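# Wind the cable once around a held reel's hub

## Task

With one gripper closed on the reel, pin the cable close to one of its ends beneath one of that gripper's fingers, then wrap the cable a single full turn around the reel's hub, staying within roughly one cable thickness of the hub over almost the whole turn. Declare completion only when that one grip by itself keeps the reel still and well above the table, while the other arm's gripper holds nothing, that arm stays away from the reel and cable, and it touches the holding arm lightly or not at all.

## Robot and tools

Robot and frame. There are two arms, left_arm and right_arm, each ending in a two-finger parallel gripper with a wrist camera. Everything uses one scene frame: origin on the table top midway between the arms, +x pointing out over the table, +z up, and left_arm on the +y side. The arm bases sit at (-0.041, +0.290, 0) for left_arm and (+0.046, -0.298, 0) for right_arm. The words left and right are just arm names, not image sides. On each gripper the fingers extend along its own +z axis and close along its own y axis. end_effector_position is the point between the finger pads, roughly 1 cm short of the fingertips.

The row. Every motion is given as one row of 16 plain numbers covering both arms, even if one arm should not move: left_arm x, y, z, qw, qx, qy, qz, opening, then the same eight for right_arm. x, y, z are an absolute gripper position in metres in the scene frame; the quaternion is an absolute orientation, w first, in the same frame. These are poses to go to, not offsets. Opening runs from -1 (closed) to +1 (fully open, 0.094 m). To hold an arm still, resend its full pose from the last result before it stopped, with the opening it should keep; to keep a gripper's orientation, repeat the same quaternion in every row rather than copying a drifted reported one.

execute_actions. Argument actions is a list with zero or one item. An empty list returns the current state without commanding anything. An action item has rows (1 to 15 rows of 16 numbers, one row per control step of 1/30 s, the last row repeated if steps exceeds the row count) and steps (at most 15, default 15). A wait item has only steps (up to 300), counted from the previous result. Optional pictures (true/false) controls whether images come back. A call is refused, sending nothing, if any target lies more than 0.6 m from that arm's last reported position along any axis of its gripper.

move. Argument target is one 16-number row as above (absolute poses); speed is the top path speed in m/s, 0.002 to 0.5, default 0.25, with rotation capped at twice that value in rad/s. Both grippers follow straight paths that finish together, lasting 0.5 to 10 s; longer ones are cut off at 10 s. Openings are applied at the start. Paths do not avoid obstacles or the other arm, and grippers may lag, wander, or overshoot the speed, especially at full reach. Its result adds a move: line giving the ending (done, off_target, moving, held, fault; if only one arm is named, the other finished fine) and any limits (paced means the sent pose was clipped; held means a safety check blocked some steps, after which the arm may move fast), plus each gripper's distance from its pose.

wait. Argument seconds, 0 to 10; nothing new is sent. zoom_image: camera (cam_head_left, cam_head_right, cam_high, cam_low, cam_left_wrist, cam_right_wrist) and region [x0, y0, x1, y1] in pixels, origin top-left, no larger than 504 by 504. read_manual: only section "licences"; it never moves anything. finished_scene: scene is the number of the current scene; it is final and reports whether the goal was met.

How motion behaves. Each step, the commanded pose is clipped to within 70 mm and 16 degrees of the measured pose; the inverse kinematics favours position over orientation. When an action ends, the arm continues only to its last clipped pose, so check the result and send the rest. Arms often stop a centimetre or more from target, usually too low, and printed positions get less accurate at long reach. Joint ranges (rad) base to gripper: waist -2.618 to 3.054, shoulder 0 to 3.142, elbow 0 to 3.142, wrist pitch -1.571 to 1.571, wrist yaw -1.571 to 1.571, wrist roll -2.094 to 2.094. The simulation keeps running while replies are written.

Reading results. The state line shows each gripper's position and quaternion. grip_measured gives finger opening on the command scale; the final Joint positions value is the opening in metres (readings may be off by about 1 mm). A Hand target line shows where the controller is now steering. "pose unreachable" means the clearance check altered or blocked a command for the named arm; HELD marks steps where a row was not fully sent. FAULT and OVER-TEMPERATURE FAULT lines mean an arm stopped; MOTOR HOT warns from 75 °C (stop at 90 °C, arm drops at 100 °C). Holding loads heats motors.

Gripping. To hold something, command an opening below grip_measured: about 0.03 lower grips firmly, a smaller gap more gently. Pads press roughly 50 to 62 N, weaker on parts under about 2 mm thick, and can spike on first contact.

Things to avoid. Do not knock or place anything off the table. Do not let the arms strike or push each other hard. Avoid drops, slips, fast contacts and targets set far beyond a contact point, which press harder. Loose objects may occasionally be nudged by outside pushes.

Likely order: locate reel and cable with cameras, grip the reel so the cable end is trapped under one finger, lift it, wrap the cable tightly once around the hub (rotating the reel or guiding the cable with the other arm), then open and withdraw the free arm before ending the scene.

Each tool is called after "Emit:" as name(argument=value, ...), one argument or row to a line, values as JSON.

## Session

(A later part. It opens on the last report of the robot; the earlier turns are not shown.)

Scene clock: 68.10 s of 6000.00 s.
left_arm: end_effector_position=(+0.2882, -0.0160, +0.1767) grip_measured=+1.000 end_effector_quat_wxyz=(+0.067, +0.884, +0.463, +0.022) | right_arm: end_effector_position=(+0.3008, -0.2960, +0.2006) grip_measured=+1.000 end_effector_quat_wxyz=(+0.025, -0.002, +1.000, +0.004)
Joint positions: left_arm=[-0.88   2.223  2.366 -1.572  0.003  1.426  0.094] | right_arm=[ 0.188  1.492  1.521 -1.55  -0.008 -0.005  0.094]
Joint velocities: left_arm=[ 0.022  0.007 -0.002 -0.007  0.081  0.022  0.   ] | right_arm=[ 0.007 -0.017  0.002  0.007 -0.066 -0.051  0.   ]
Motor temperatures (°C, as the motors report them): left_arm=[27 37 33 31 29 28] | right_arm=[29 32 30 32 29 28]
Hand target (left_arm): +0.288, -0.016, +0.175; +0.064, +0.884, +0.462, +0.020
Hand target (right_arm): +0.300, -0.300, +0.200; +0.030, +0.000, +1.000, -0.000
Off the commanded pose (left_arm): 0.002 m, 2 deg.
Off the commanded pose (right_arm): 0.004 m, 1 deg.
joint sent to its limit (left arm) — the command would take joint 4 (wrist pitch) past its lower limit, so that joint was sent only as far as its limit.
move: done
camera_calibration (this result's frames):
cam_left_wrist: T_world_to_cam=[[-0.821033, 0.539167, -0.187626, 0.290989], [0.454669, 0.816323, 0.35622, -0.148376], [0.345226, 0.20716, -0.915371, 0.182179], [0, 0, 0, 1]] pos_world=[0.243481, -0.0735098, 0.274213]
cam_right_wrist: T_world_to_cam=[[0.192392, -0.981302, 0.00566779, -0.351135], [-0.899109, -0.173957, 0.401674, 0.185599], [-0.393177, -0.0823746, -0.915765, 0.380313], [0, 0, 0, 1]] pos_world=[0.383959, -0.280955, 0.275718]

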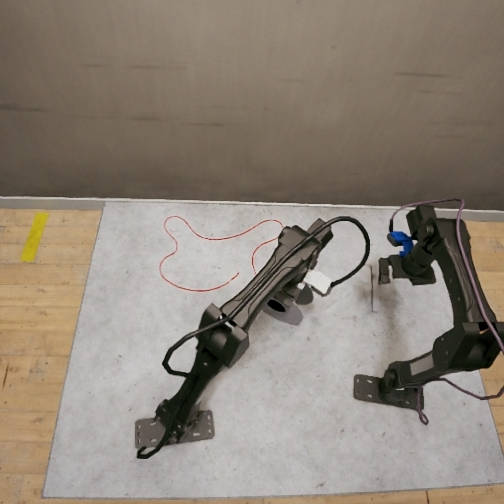

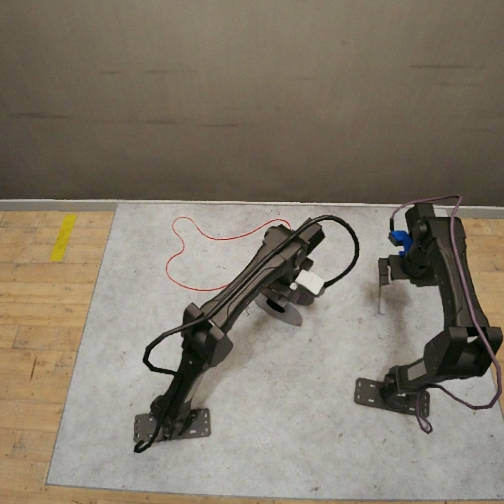

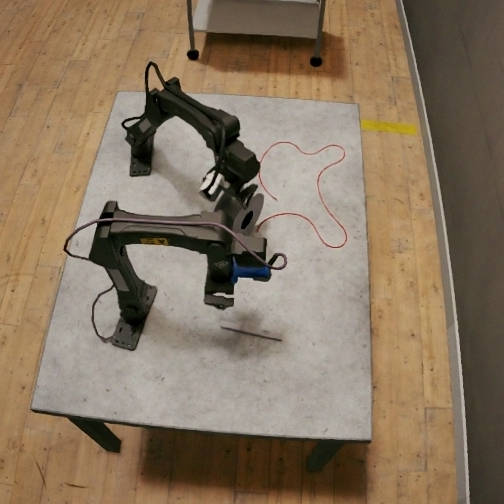

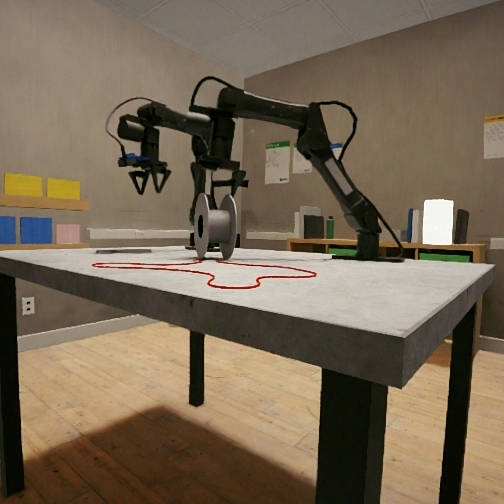

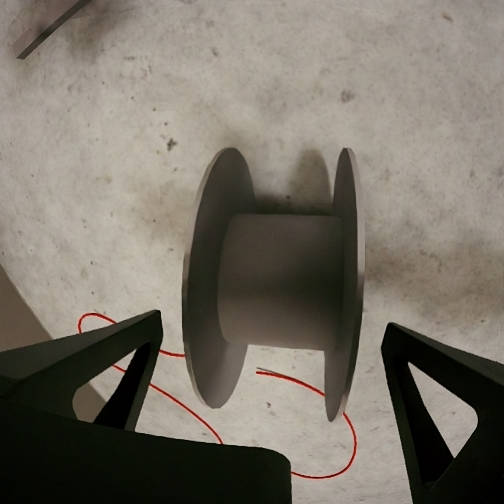

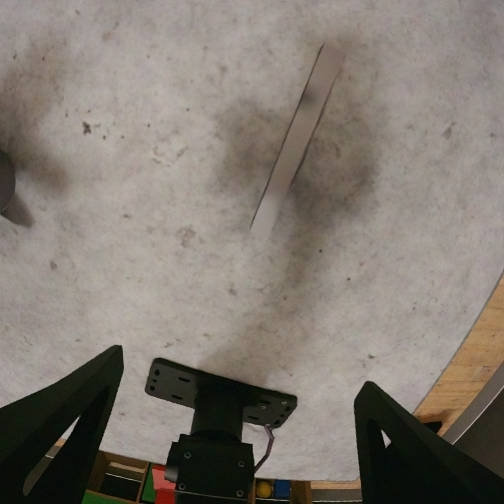

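Emit:
move(
  target=[0.288,-0.016,0.125,0,0.887,0.462,0,1,0.3,-0.3,0.2,0.03,0,1,0,1],
  speed=0.1,
)

Emit:
move(
  target=[0.288,-0.016,0.125,0,0.887,0.462,0,0.15,0.3,-0.3,0.2,0.03,0,1,0,-0.4],
)

Emit:
move(
  target=[0.25,0.08,0.17,0,0.8,0.6,0,0.15,0.3,-0.3,0.2,0.03,0,1,0,-0.4],
  speed=0.15,
)

Emit:
move(
  target=[0.2,0.3,0.18,0,0.5,0.866,0,0.15,0.395,0.11,0.07,0.172,-0.84,0.514,-0.025,-0.4],
)

Scene clock: 79.47 s of 6000.00 s.
left_arm: end_effector_position=(+0.2911, -0.0182, +0.1314) grip_measured=+1.000 end_effector_quat_wxyz=(+0.017, +0.886, +0.464, +0.006) | right_arm: end_effector_position=(+0.3008, -0.2960, +0.2006) grip_measured=+1.000 end_effector_quat_wxyz=(+0.025, -0.002, +1.000, +0.004)
Joint positions: left_arm=[-0.88   2.328  2.366 -1.572  0.001  1.426  0.094] | right_arm=[ 0.188  1.492  1.521 -1.55  -0.008 -0.005  0.094]
Joint velocities: left_arm=[ 0.002 -0.002 -0.012  0.022 -0.022 -0.022  0.   ] | right_arm=[-0.027 -0.007  0.012 -0.007 -0.051 -0.051  0.   ]
Motor temperatures (°C, as the motors report them): left_arm=[27 37 33 31 28 28] | right_arm=[29 32 30 32 29 28]
Hand target (left_arm): +0.288, -0.016, +0.125; +0.005, +0.887, +0.463, +0.002
Hand target (right_arm): +0.300, -0.300, +0.200; +0.030, +0.000, +1.000, -0.000
Off the commanded pose (left_arm): 0.007 m, 2 deg.
Off the commanded pose (right_arm): 0.004 m, 1 deg.
joint sent to its limit (left arm) — the command would take joint 4 (wrist pitch) past its lower limit, so that joint was sent only as far as its limit.
After step 180, 4.30 s passed at rest.
move: done
camera_calibration (this result's frames):
cam_left_wrist: T_world_to_cam=[[-0.831436, 0.548998, -0.0855295, 0.275929], [0.482304, 0.789549, 0.379469, -0.143324], [0.275857, 0.274253, -0.921243, 0.162405], [0, 0, 0, 1]] pos_world=[0.253742, -0.0828634, 0.227601]
cam_right_wrist: T_world_to_cam=[[0.192392, -0.981302, 0.00566779, -0.351135], [-0.899109, -0.173957, 0.401674, 0.185599], [-0.393177, -0.0823746, -0.915765, 0.380313], [0, 0, 0, 1]] pos_world=[0.383959, -0.280955, 0.275718]

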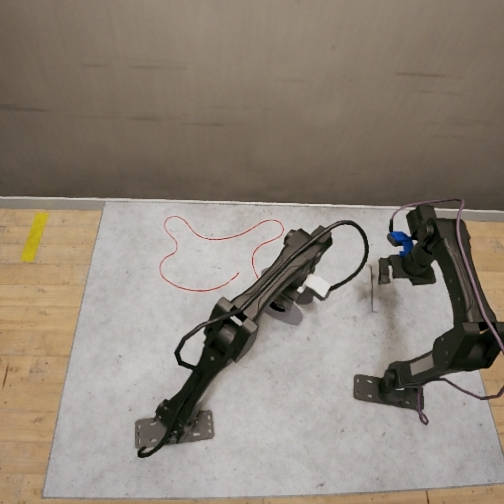

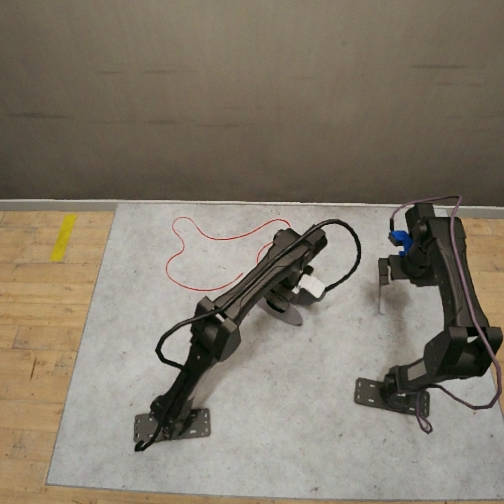

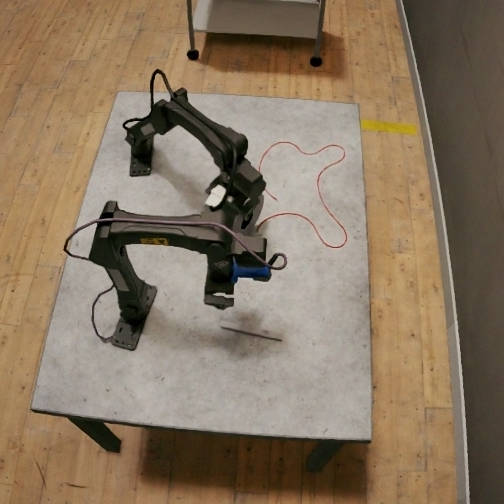

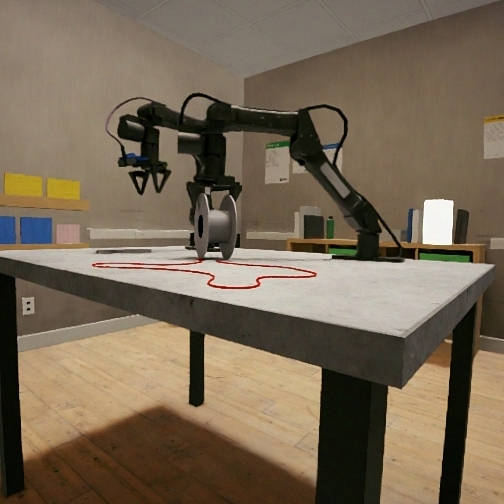

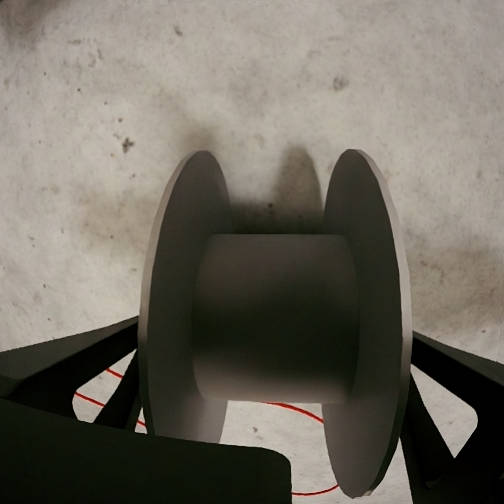

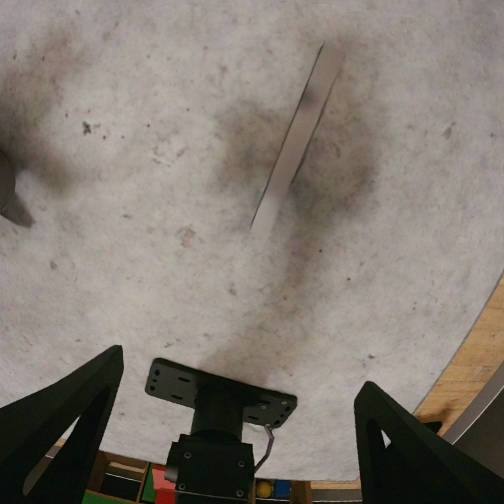

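Scene clock: 80.17 s of 6000.00 s.
left_arm: end_effector_position=(+0.2913, -0.0183, +0.1314) grip_measured=+0.550 end_effector_quat_wxyz=(+0.018, +0.886, +0.464, +0.006) | right_arm: end_effector_position=(+0.3008, -0.2960, +0.2006) grip_measured=-0.397 end_effector_quat_wxyz=(+0.025, -0.002, +1.000, +0.004)
Joint positions: left_arm=[-0.88   2.328  2.366 -1.572  0.     1.427  0.073] | right_arm=[ 0.188  1.492  1.521 -1.55  -0.008 -0.005  0.028]
Joint velocities: left_arm=[-0.007 -0.002 -0.027 -0.066 -0.007  0.007 -0.001] | right_arm=[-0.002  0.012 -0.012  0.081 -0.037 -0.007 -0.   ]
Motor temperatures (°C, as the motors report them): left_arm=[27 38 33 31 28 28] | right_arm=[29 32 30 32 29 28]
Hand target (left_arm): +0.288, -0.016, +0.125; +0.005, +0.887, +0.462, +0.002
Hand target (right_arm): +0.300, -0.300, +0.200; +0.030, +0.000, +1.000, -0.000
Off the commanded pose (left_arm): 0.008 m, 2 deg.
Off the commanded pose (right_arm): 0.004 m, 1 deg.
joint sent to its limit (left arm) — the command would take joint 4 (wrist pitch) past its lower limit, so that joint was sent only as far as its limit.
move: done
camera_calibration (this result's frames):
cam_left_wrist: T_world_to_cam=[[-0.830953, 0.549601, -0.0863472, 0.276105], [0.482576, 0.789271, 0.379698, -0.143467], [0.276834, 0.273842, -0.921072, 0.162068], [0, 0, 0, 1]] pos_world=[0.253798, -0.0828937, 0.227591]
cam_right_wrist: T_world_to_cam=[[0.192392, -0.981302, 0.00566779, -0.351135], [-0.899109, -0.173957, 0.401674, 0.185599], [-0.393177, -0.0823746, -0.915765, 0.380313], [0, 0, 0, 1]] pos_world=[0.383959, -0.280955, 0.275718]

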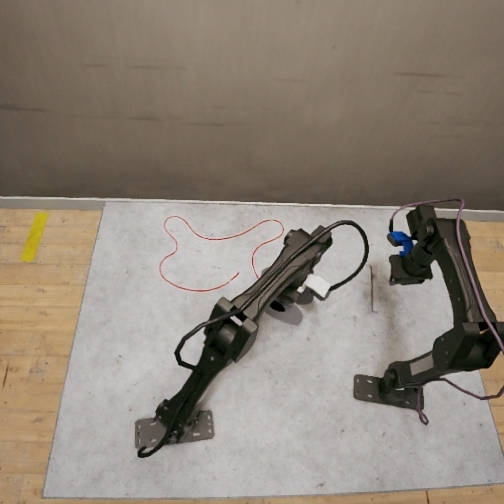

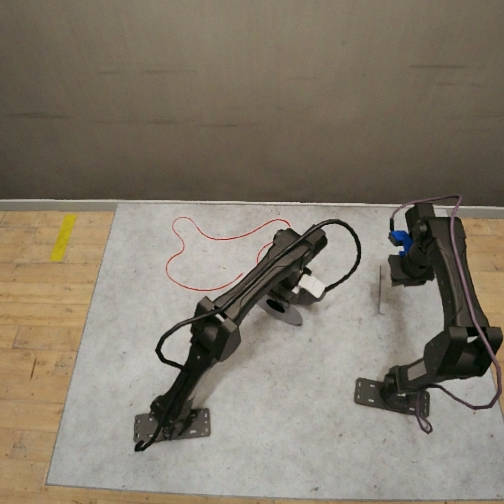

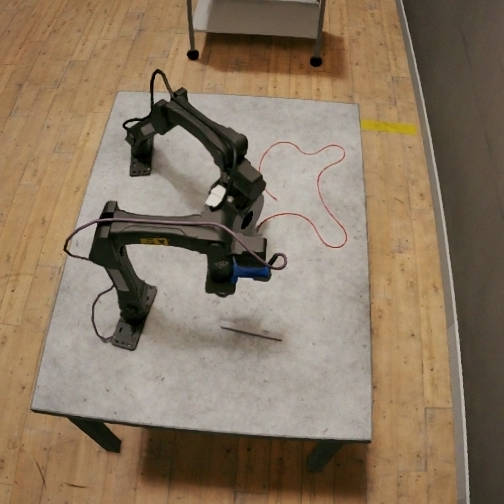

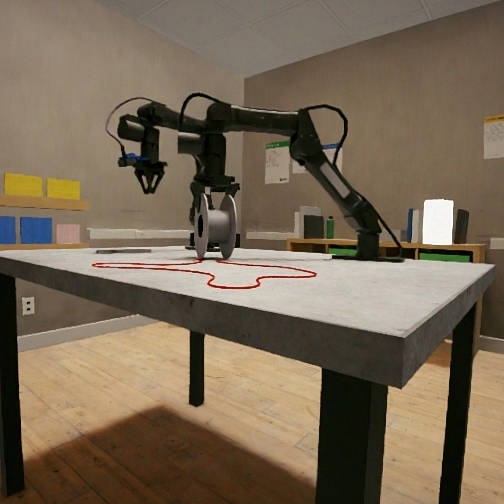

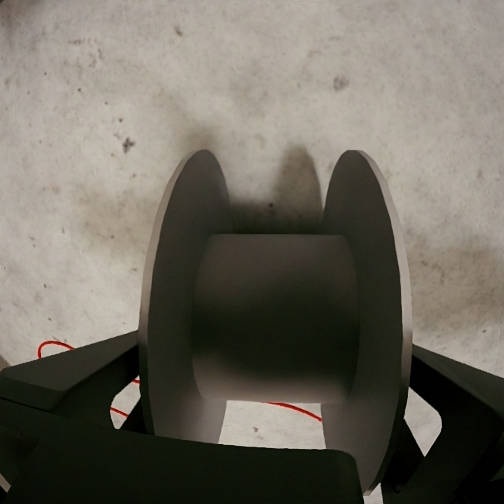

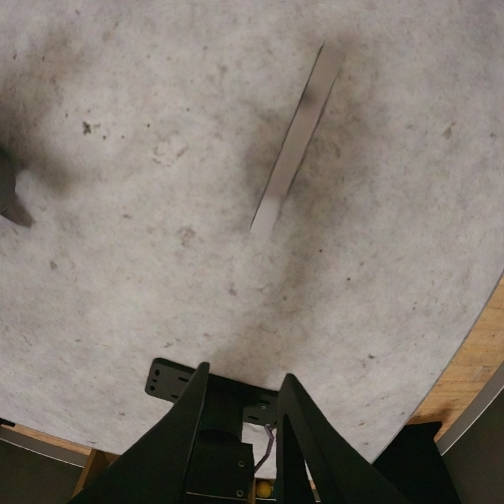

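Scene clock: 81.63 s of 6000.00 s.
left_arm: end_effector_position=(+0.2559, +0.0746, +0.1624) grip_measured=+0.550 end_effector_quat_wxyz=(-0.005, +0.804, +0.594, -0.002) | right_arm: end_effector_position=(+0.3008, -0.2960, +0.2006) grip_measured=-0.397 end_effector_quat_wxyz=(+0.025, -0.002, +1.000, +0.004)
Joint positions: left_arm=[-0.76   1.966  1.92  -1.535  0.001  1.239  0.073] | right_arm=[ 0.188  1.492  1.521 -1.55  -0.008 -0.005  0.028]
Joint velocities: left_arm=[-0.002  0.017  0.017 -0.007 -0.007  0.037 -0.001] | right_arm=[-0.007  0.012 -0.007 -0.037  0.007 -0.037  0.   ]
Motor temperatures (°C, as the motors report them): left_arm=[27 38 33 31 28 28] | right_arm=[29 32 30 32 29 28]
Hand target (left_arm): +0.252, +0.080, +0.171; +0.001, +0.800, +0.600, +0.000
Hand target (right_arm): +0.300, -0.300, +0.200; +0.030, +0.000, +1.000, -0.000
Off the commanded pose (left_arm): 0.011 m, 1 deg.
Off the commanded pose (right_arm): 0.004 m, 1 deg.
move: off_target (left_arm)
camera_calibration (this result's frames):
cam_left_wrist: T_world_to_cam=[[-0.961194, 0.272945, -0.0400823, 0.244795], [0.23654, 0.890176, 0.389404, -0.157656], [0.141966, 0.364812, -0.920194, 0.20253], [0, 0, 0, 1]] pos_world=[0.243835, -0.00035916, 0.257571]
cam_right_wrist: T_world_to_cam=[[0.192392, -0.981302, 0.00566779, -0.351135], [-0.899109, -0.173957, 0.401674, 0.185599], [-0.393177, -0.0823746, -0.915765, 0.380313], [0, 0, 0, 1]] pos_world=[0.383959, -0.280955, 0.275718]

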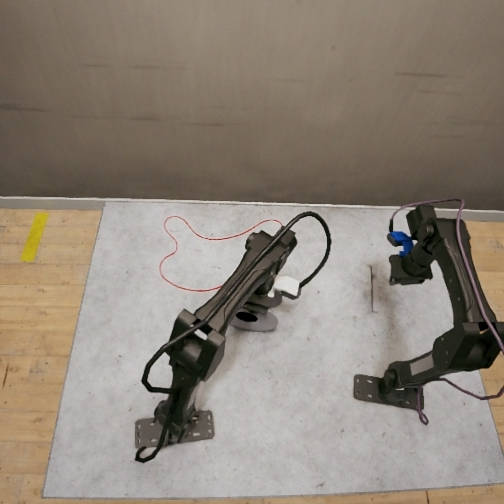

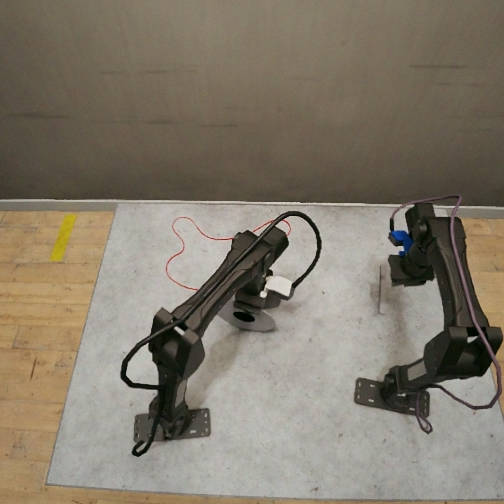

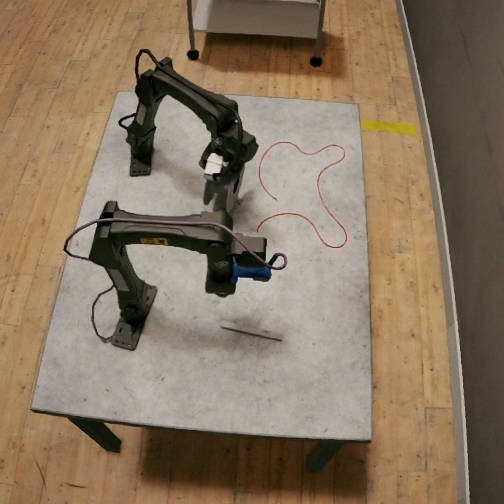

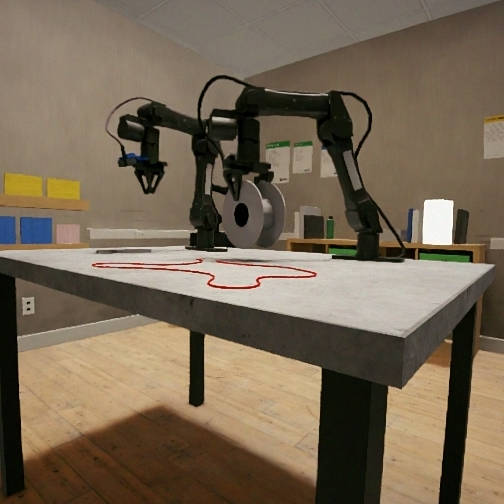

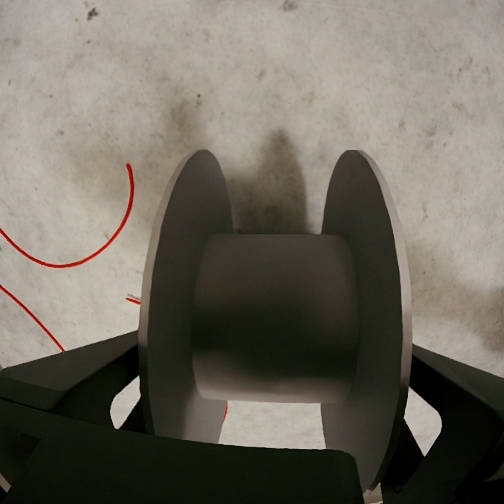

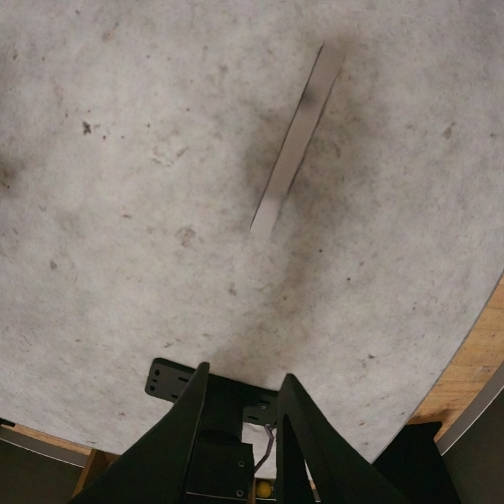

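Scene clock: 86.30 s of 6000.00 s.
left_arm: end_effector_position=(+0.2143, +0.3002, +0.1759) grip_measured=+0.549 end_effector_quat_wxyz=(+0.001, +0.502, +0.865, +0.000) | right_arm: end_effector_position=(+0.4017, +0.1083, +0.0771) grip_measured=-0.397 end_effector_quat_wxyz=(-0.185, +0.832, -0.522, +0.030)
Joint positions: left_arm=[-0.093  1.518  1.445 -1.495  0.001  1.088  0.073] | right_arm=[ 1.04   2.301  2.032 -0.924  0.001 -1.171  0.028]
Joint velocities: left_arm=[ 0.007  0.007  0.012 -0.022 -0.051  0.022  0.001] | right_arm=[-0.012  0.012  0.007 -0.022  0.037 -0.007 -0.001]
Motor temperatures (°C, as the motors report them): left_arm=[27 38 33 31 28 28] | right_arm=[29 32 31 32 29 28]
Hand target (left_arm): +0.206, +0.301, +0.181; +0.004, +0.500, +0.866, -0.000
Hand target (right_arm): +0.396, +0.113, +0.075; -0.180, +0.838, -0.515, +0.019
Off the commanded pose (left_arm): 0.015 m, 0 deg.
Off the commanded pose (right_arm): 0.010 m, 2 deg.
move: off_target (left_arm)
camera_calibration (this result's frames):
cam_left_wrist: T_world_to_cam=[[-0.85562, -0.51499, -0.0519559, 0.35977], [-0.493032, 0.780324, 0.384726, -0.163685], [-0.157588, 0.354796, -0.921567, 0.205968], [0, 0, 0, 1]] pos_world=[0.259583, 0.239929, 0.271479]
cam_right_wrist: T_world_to_cam=[[0.755135, 0.544923, 0.36446, -0.392133], [0.433333, -0.832071, 0.346237, -0.0633663], [0.491929, -0.103523, -0.864459, -0.0170859], [0, 0, 0, 1]] pos_world=[0.331977, 0.159188, 0.150087]

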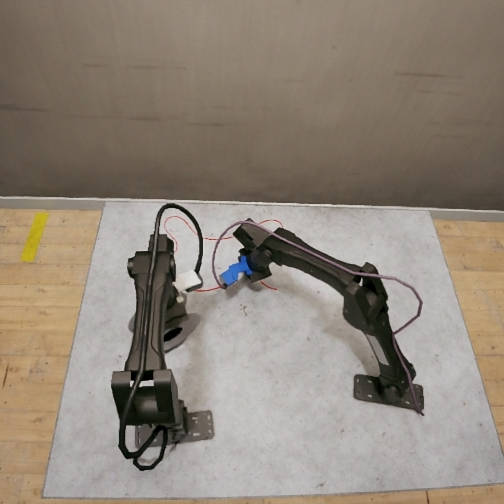

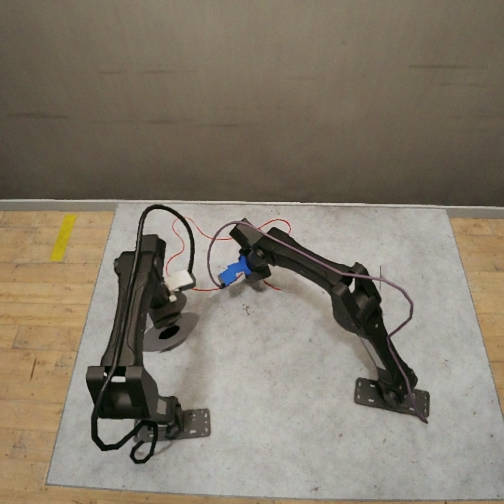

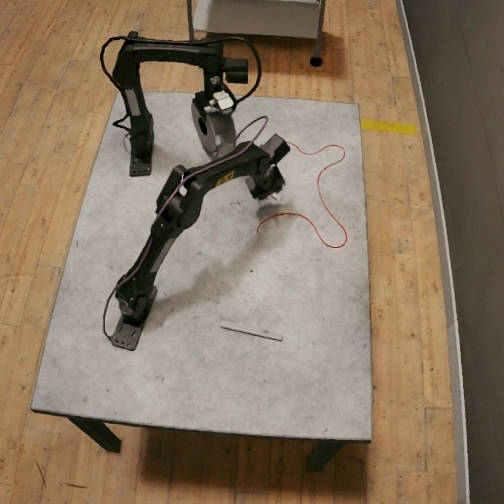

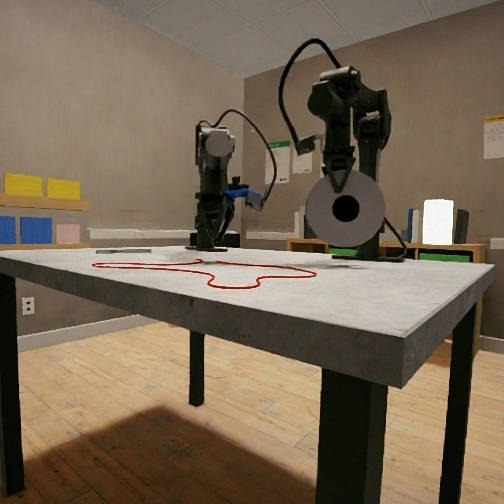

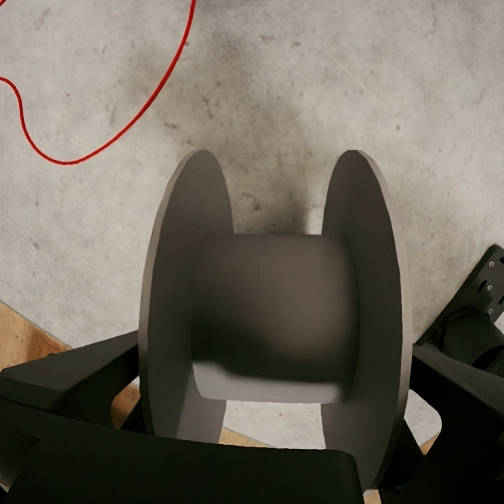

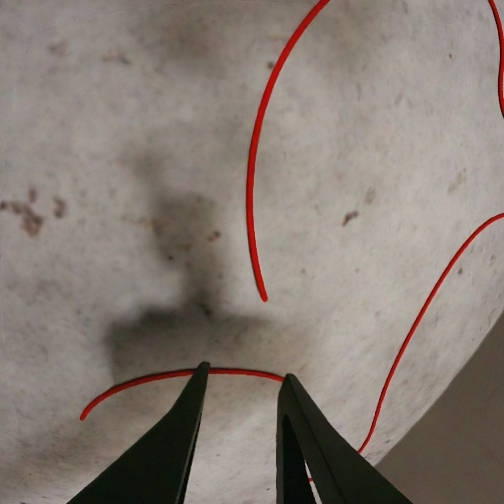

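Emit:
move(
  target=[0.2,0.3,0.18,0,0.5,0.866,0,0.45,0.43,0.131,0.004,0.172,-0.84,0.514,-0.025,-0.5],
  speed=0.1,
)

Scene clock: 91.00 s of 6000.00 s.
left_arm: end_effector_position=(+0.2082, +0.3000, +0.1750) grip_measured=+0.549 end_effector_quat_wxyz=(-0.001, +0.502, +0.865, -0.001) | right_arm: end_effector_position=(+0.4311, +0.1384, +0.0297) grip_measured=-0.498 end_effector_quat_wxyz=(-0.197, +0.837, -0.510, +0.035)
Joint positions: left_arm=[-0.093  1.5    1.425 -1.5    0.001  1.088  0.073] | right_arm=[ 1.035  2.508  2.202 -0.861 -0.001 -1.201  0.024]
Joint velocities: left_arm=[-0.007 -0.002  0.007 -0.066  0.037  0.037  0.001] | right_arm=[-0.002 -0.012 -0.002 -0.022  0.037  0.066 -0.   ]
Motor temperatures (°C, as the motors report them): left_arm=[27 37 32 31 28 28] | right_arm=[29 33 31 32 29 28]
Hand target (left_arm): +0.200, +0.300, +0.180; +0.000, +0.500, +0.866, +0.000
Hand target (right_arm): +0.430, +0.131, +0.005; -0.173, +0.840, -0.514, +0.025
Off the commanded pose (left_arm): 0.010 m, 0 deg.
Off the commanded pose (right_arm): 0.027 m, 3 deg.
move: off_target (right_arm)
camera_calibration (this result's frames):
cam_left_wrist: T_world_to_cam=[[-0.855956, -0.515002, -0.0459532, 0.353387], [-0.490381, 0.780422, 0.387903, -0.167342], [-0.163908, 0.354562, -0.920554, 0.20551], [0, 0, 0, 1]] pos_world=[0.254107, 0.239727, 0.270335]
cam_right_wrist: T_world_to_cam=[[0.733109, 0.557795, 0.389122, -0.40645], [0.444705, -0.826035, 0.346271, -0.0404672], [0.514577, -0.0808095, -0.853628, -0.0826397], [0, 0, 0, 1]] pos_world=[0.358493, 0.186611, 0.101628]

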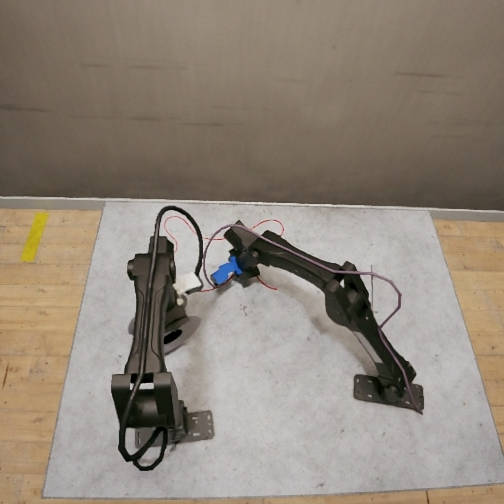

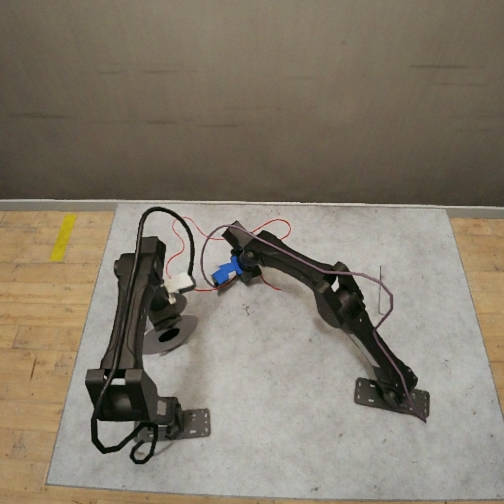

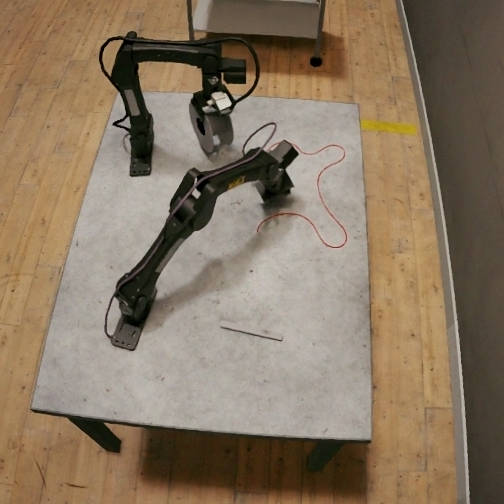

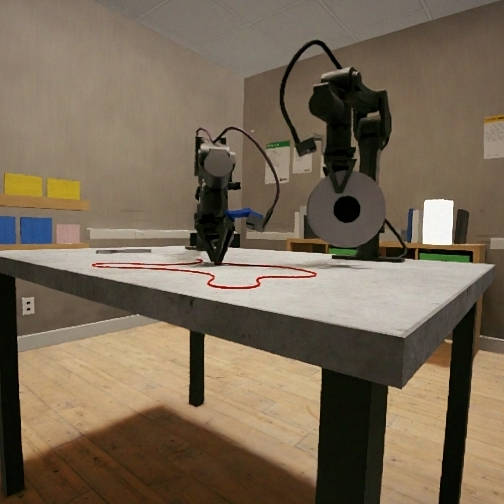

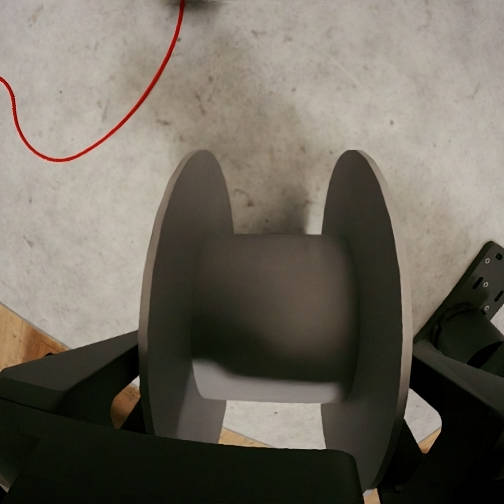

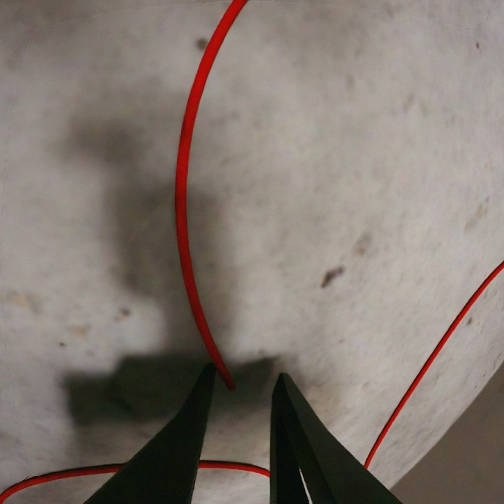

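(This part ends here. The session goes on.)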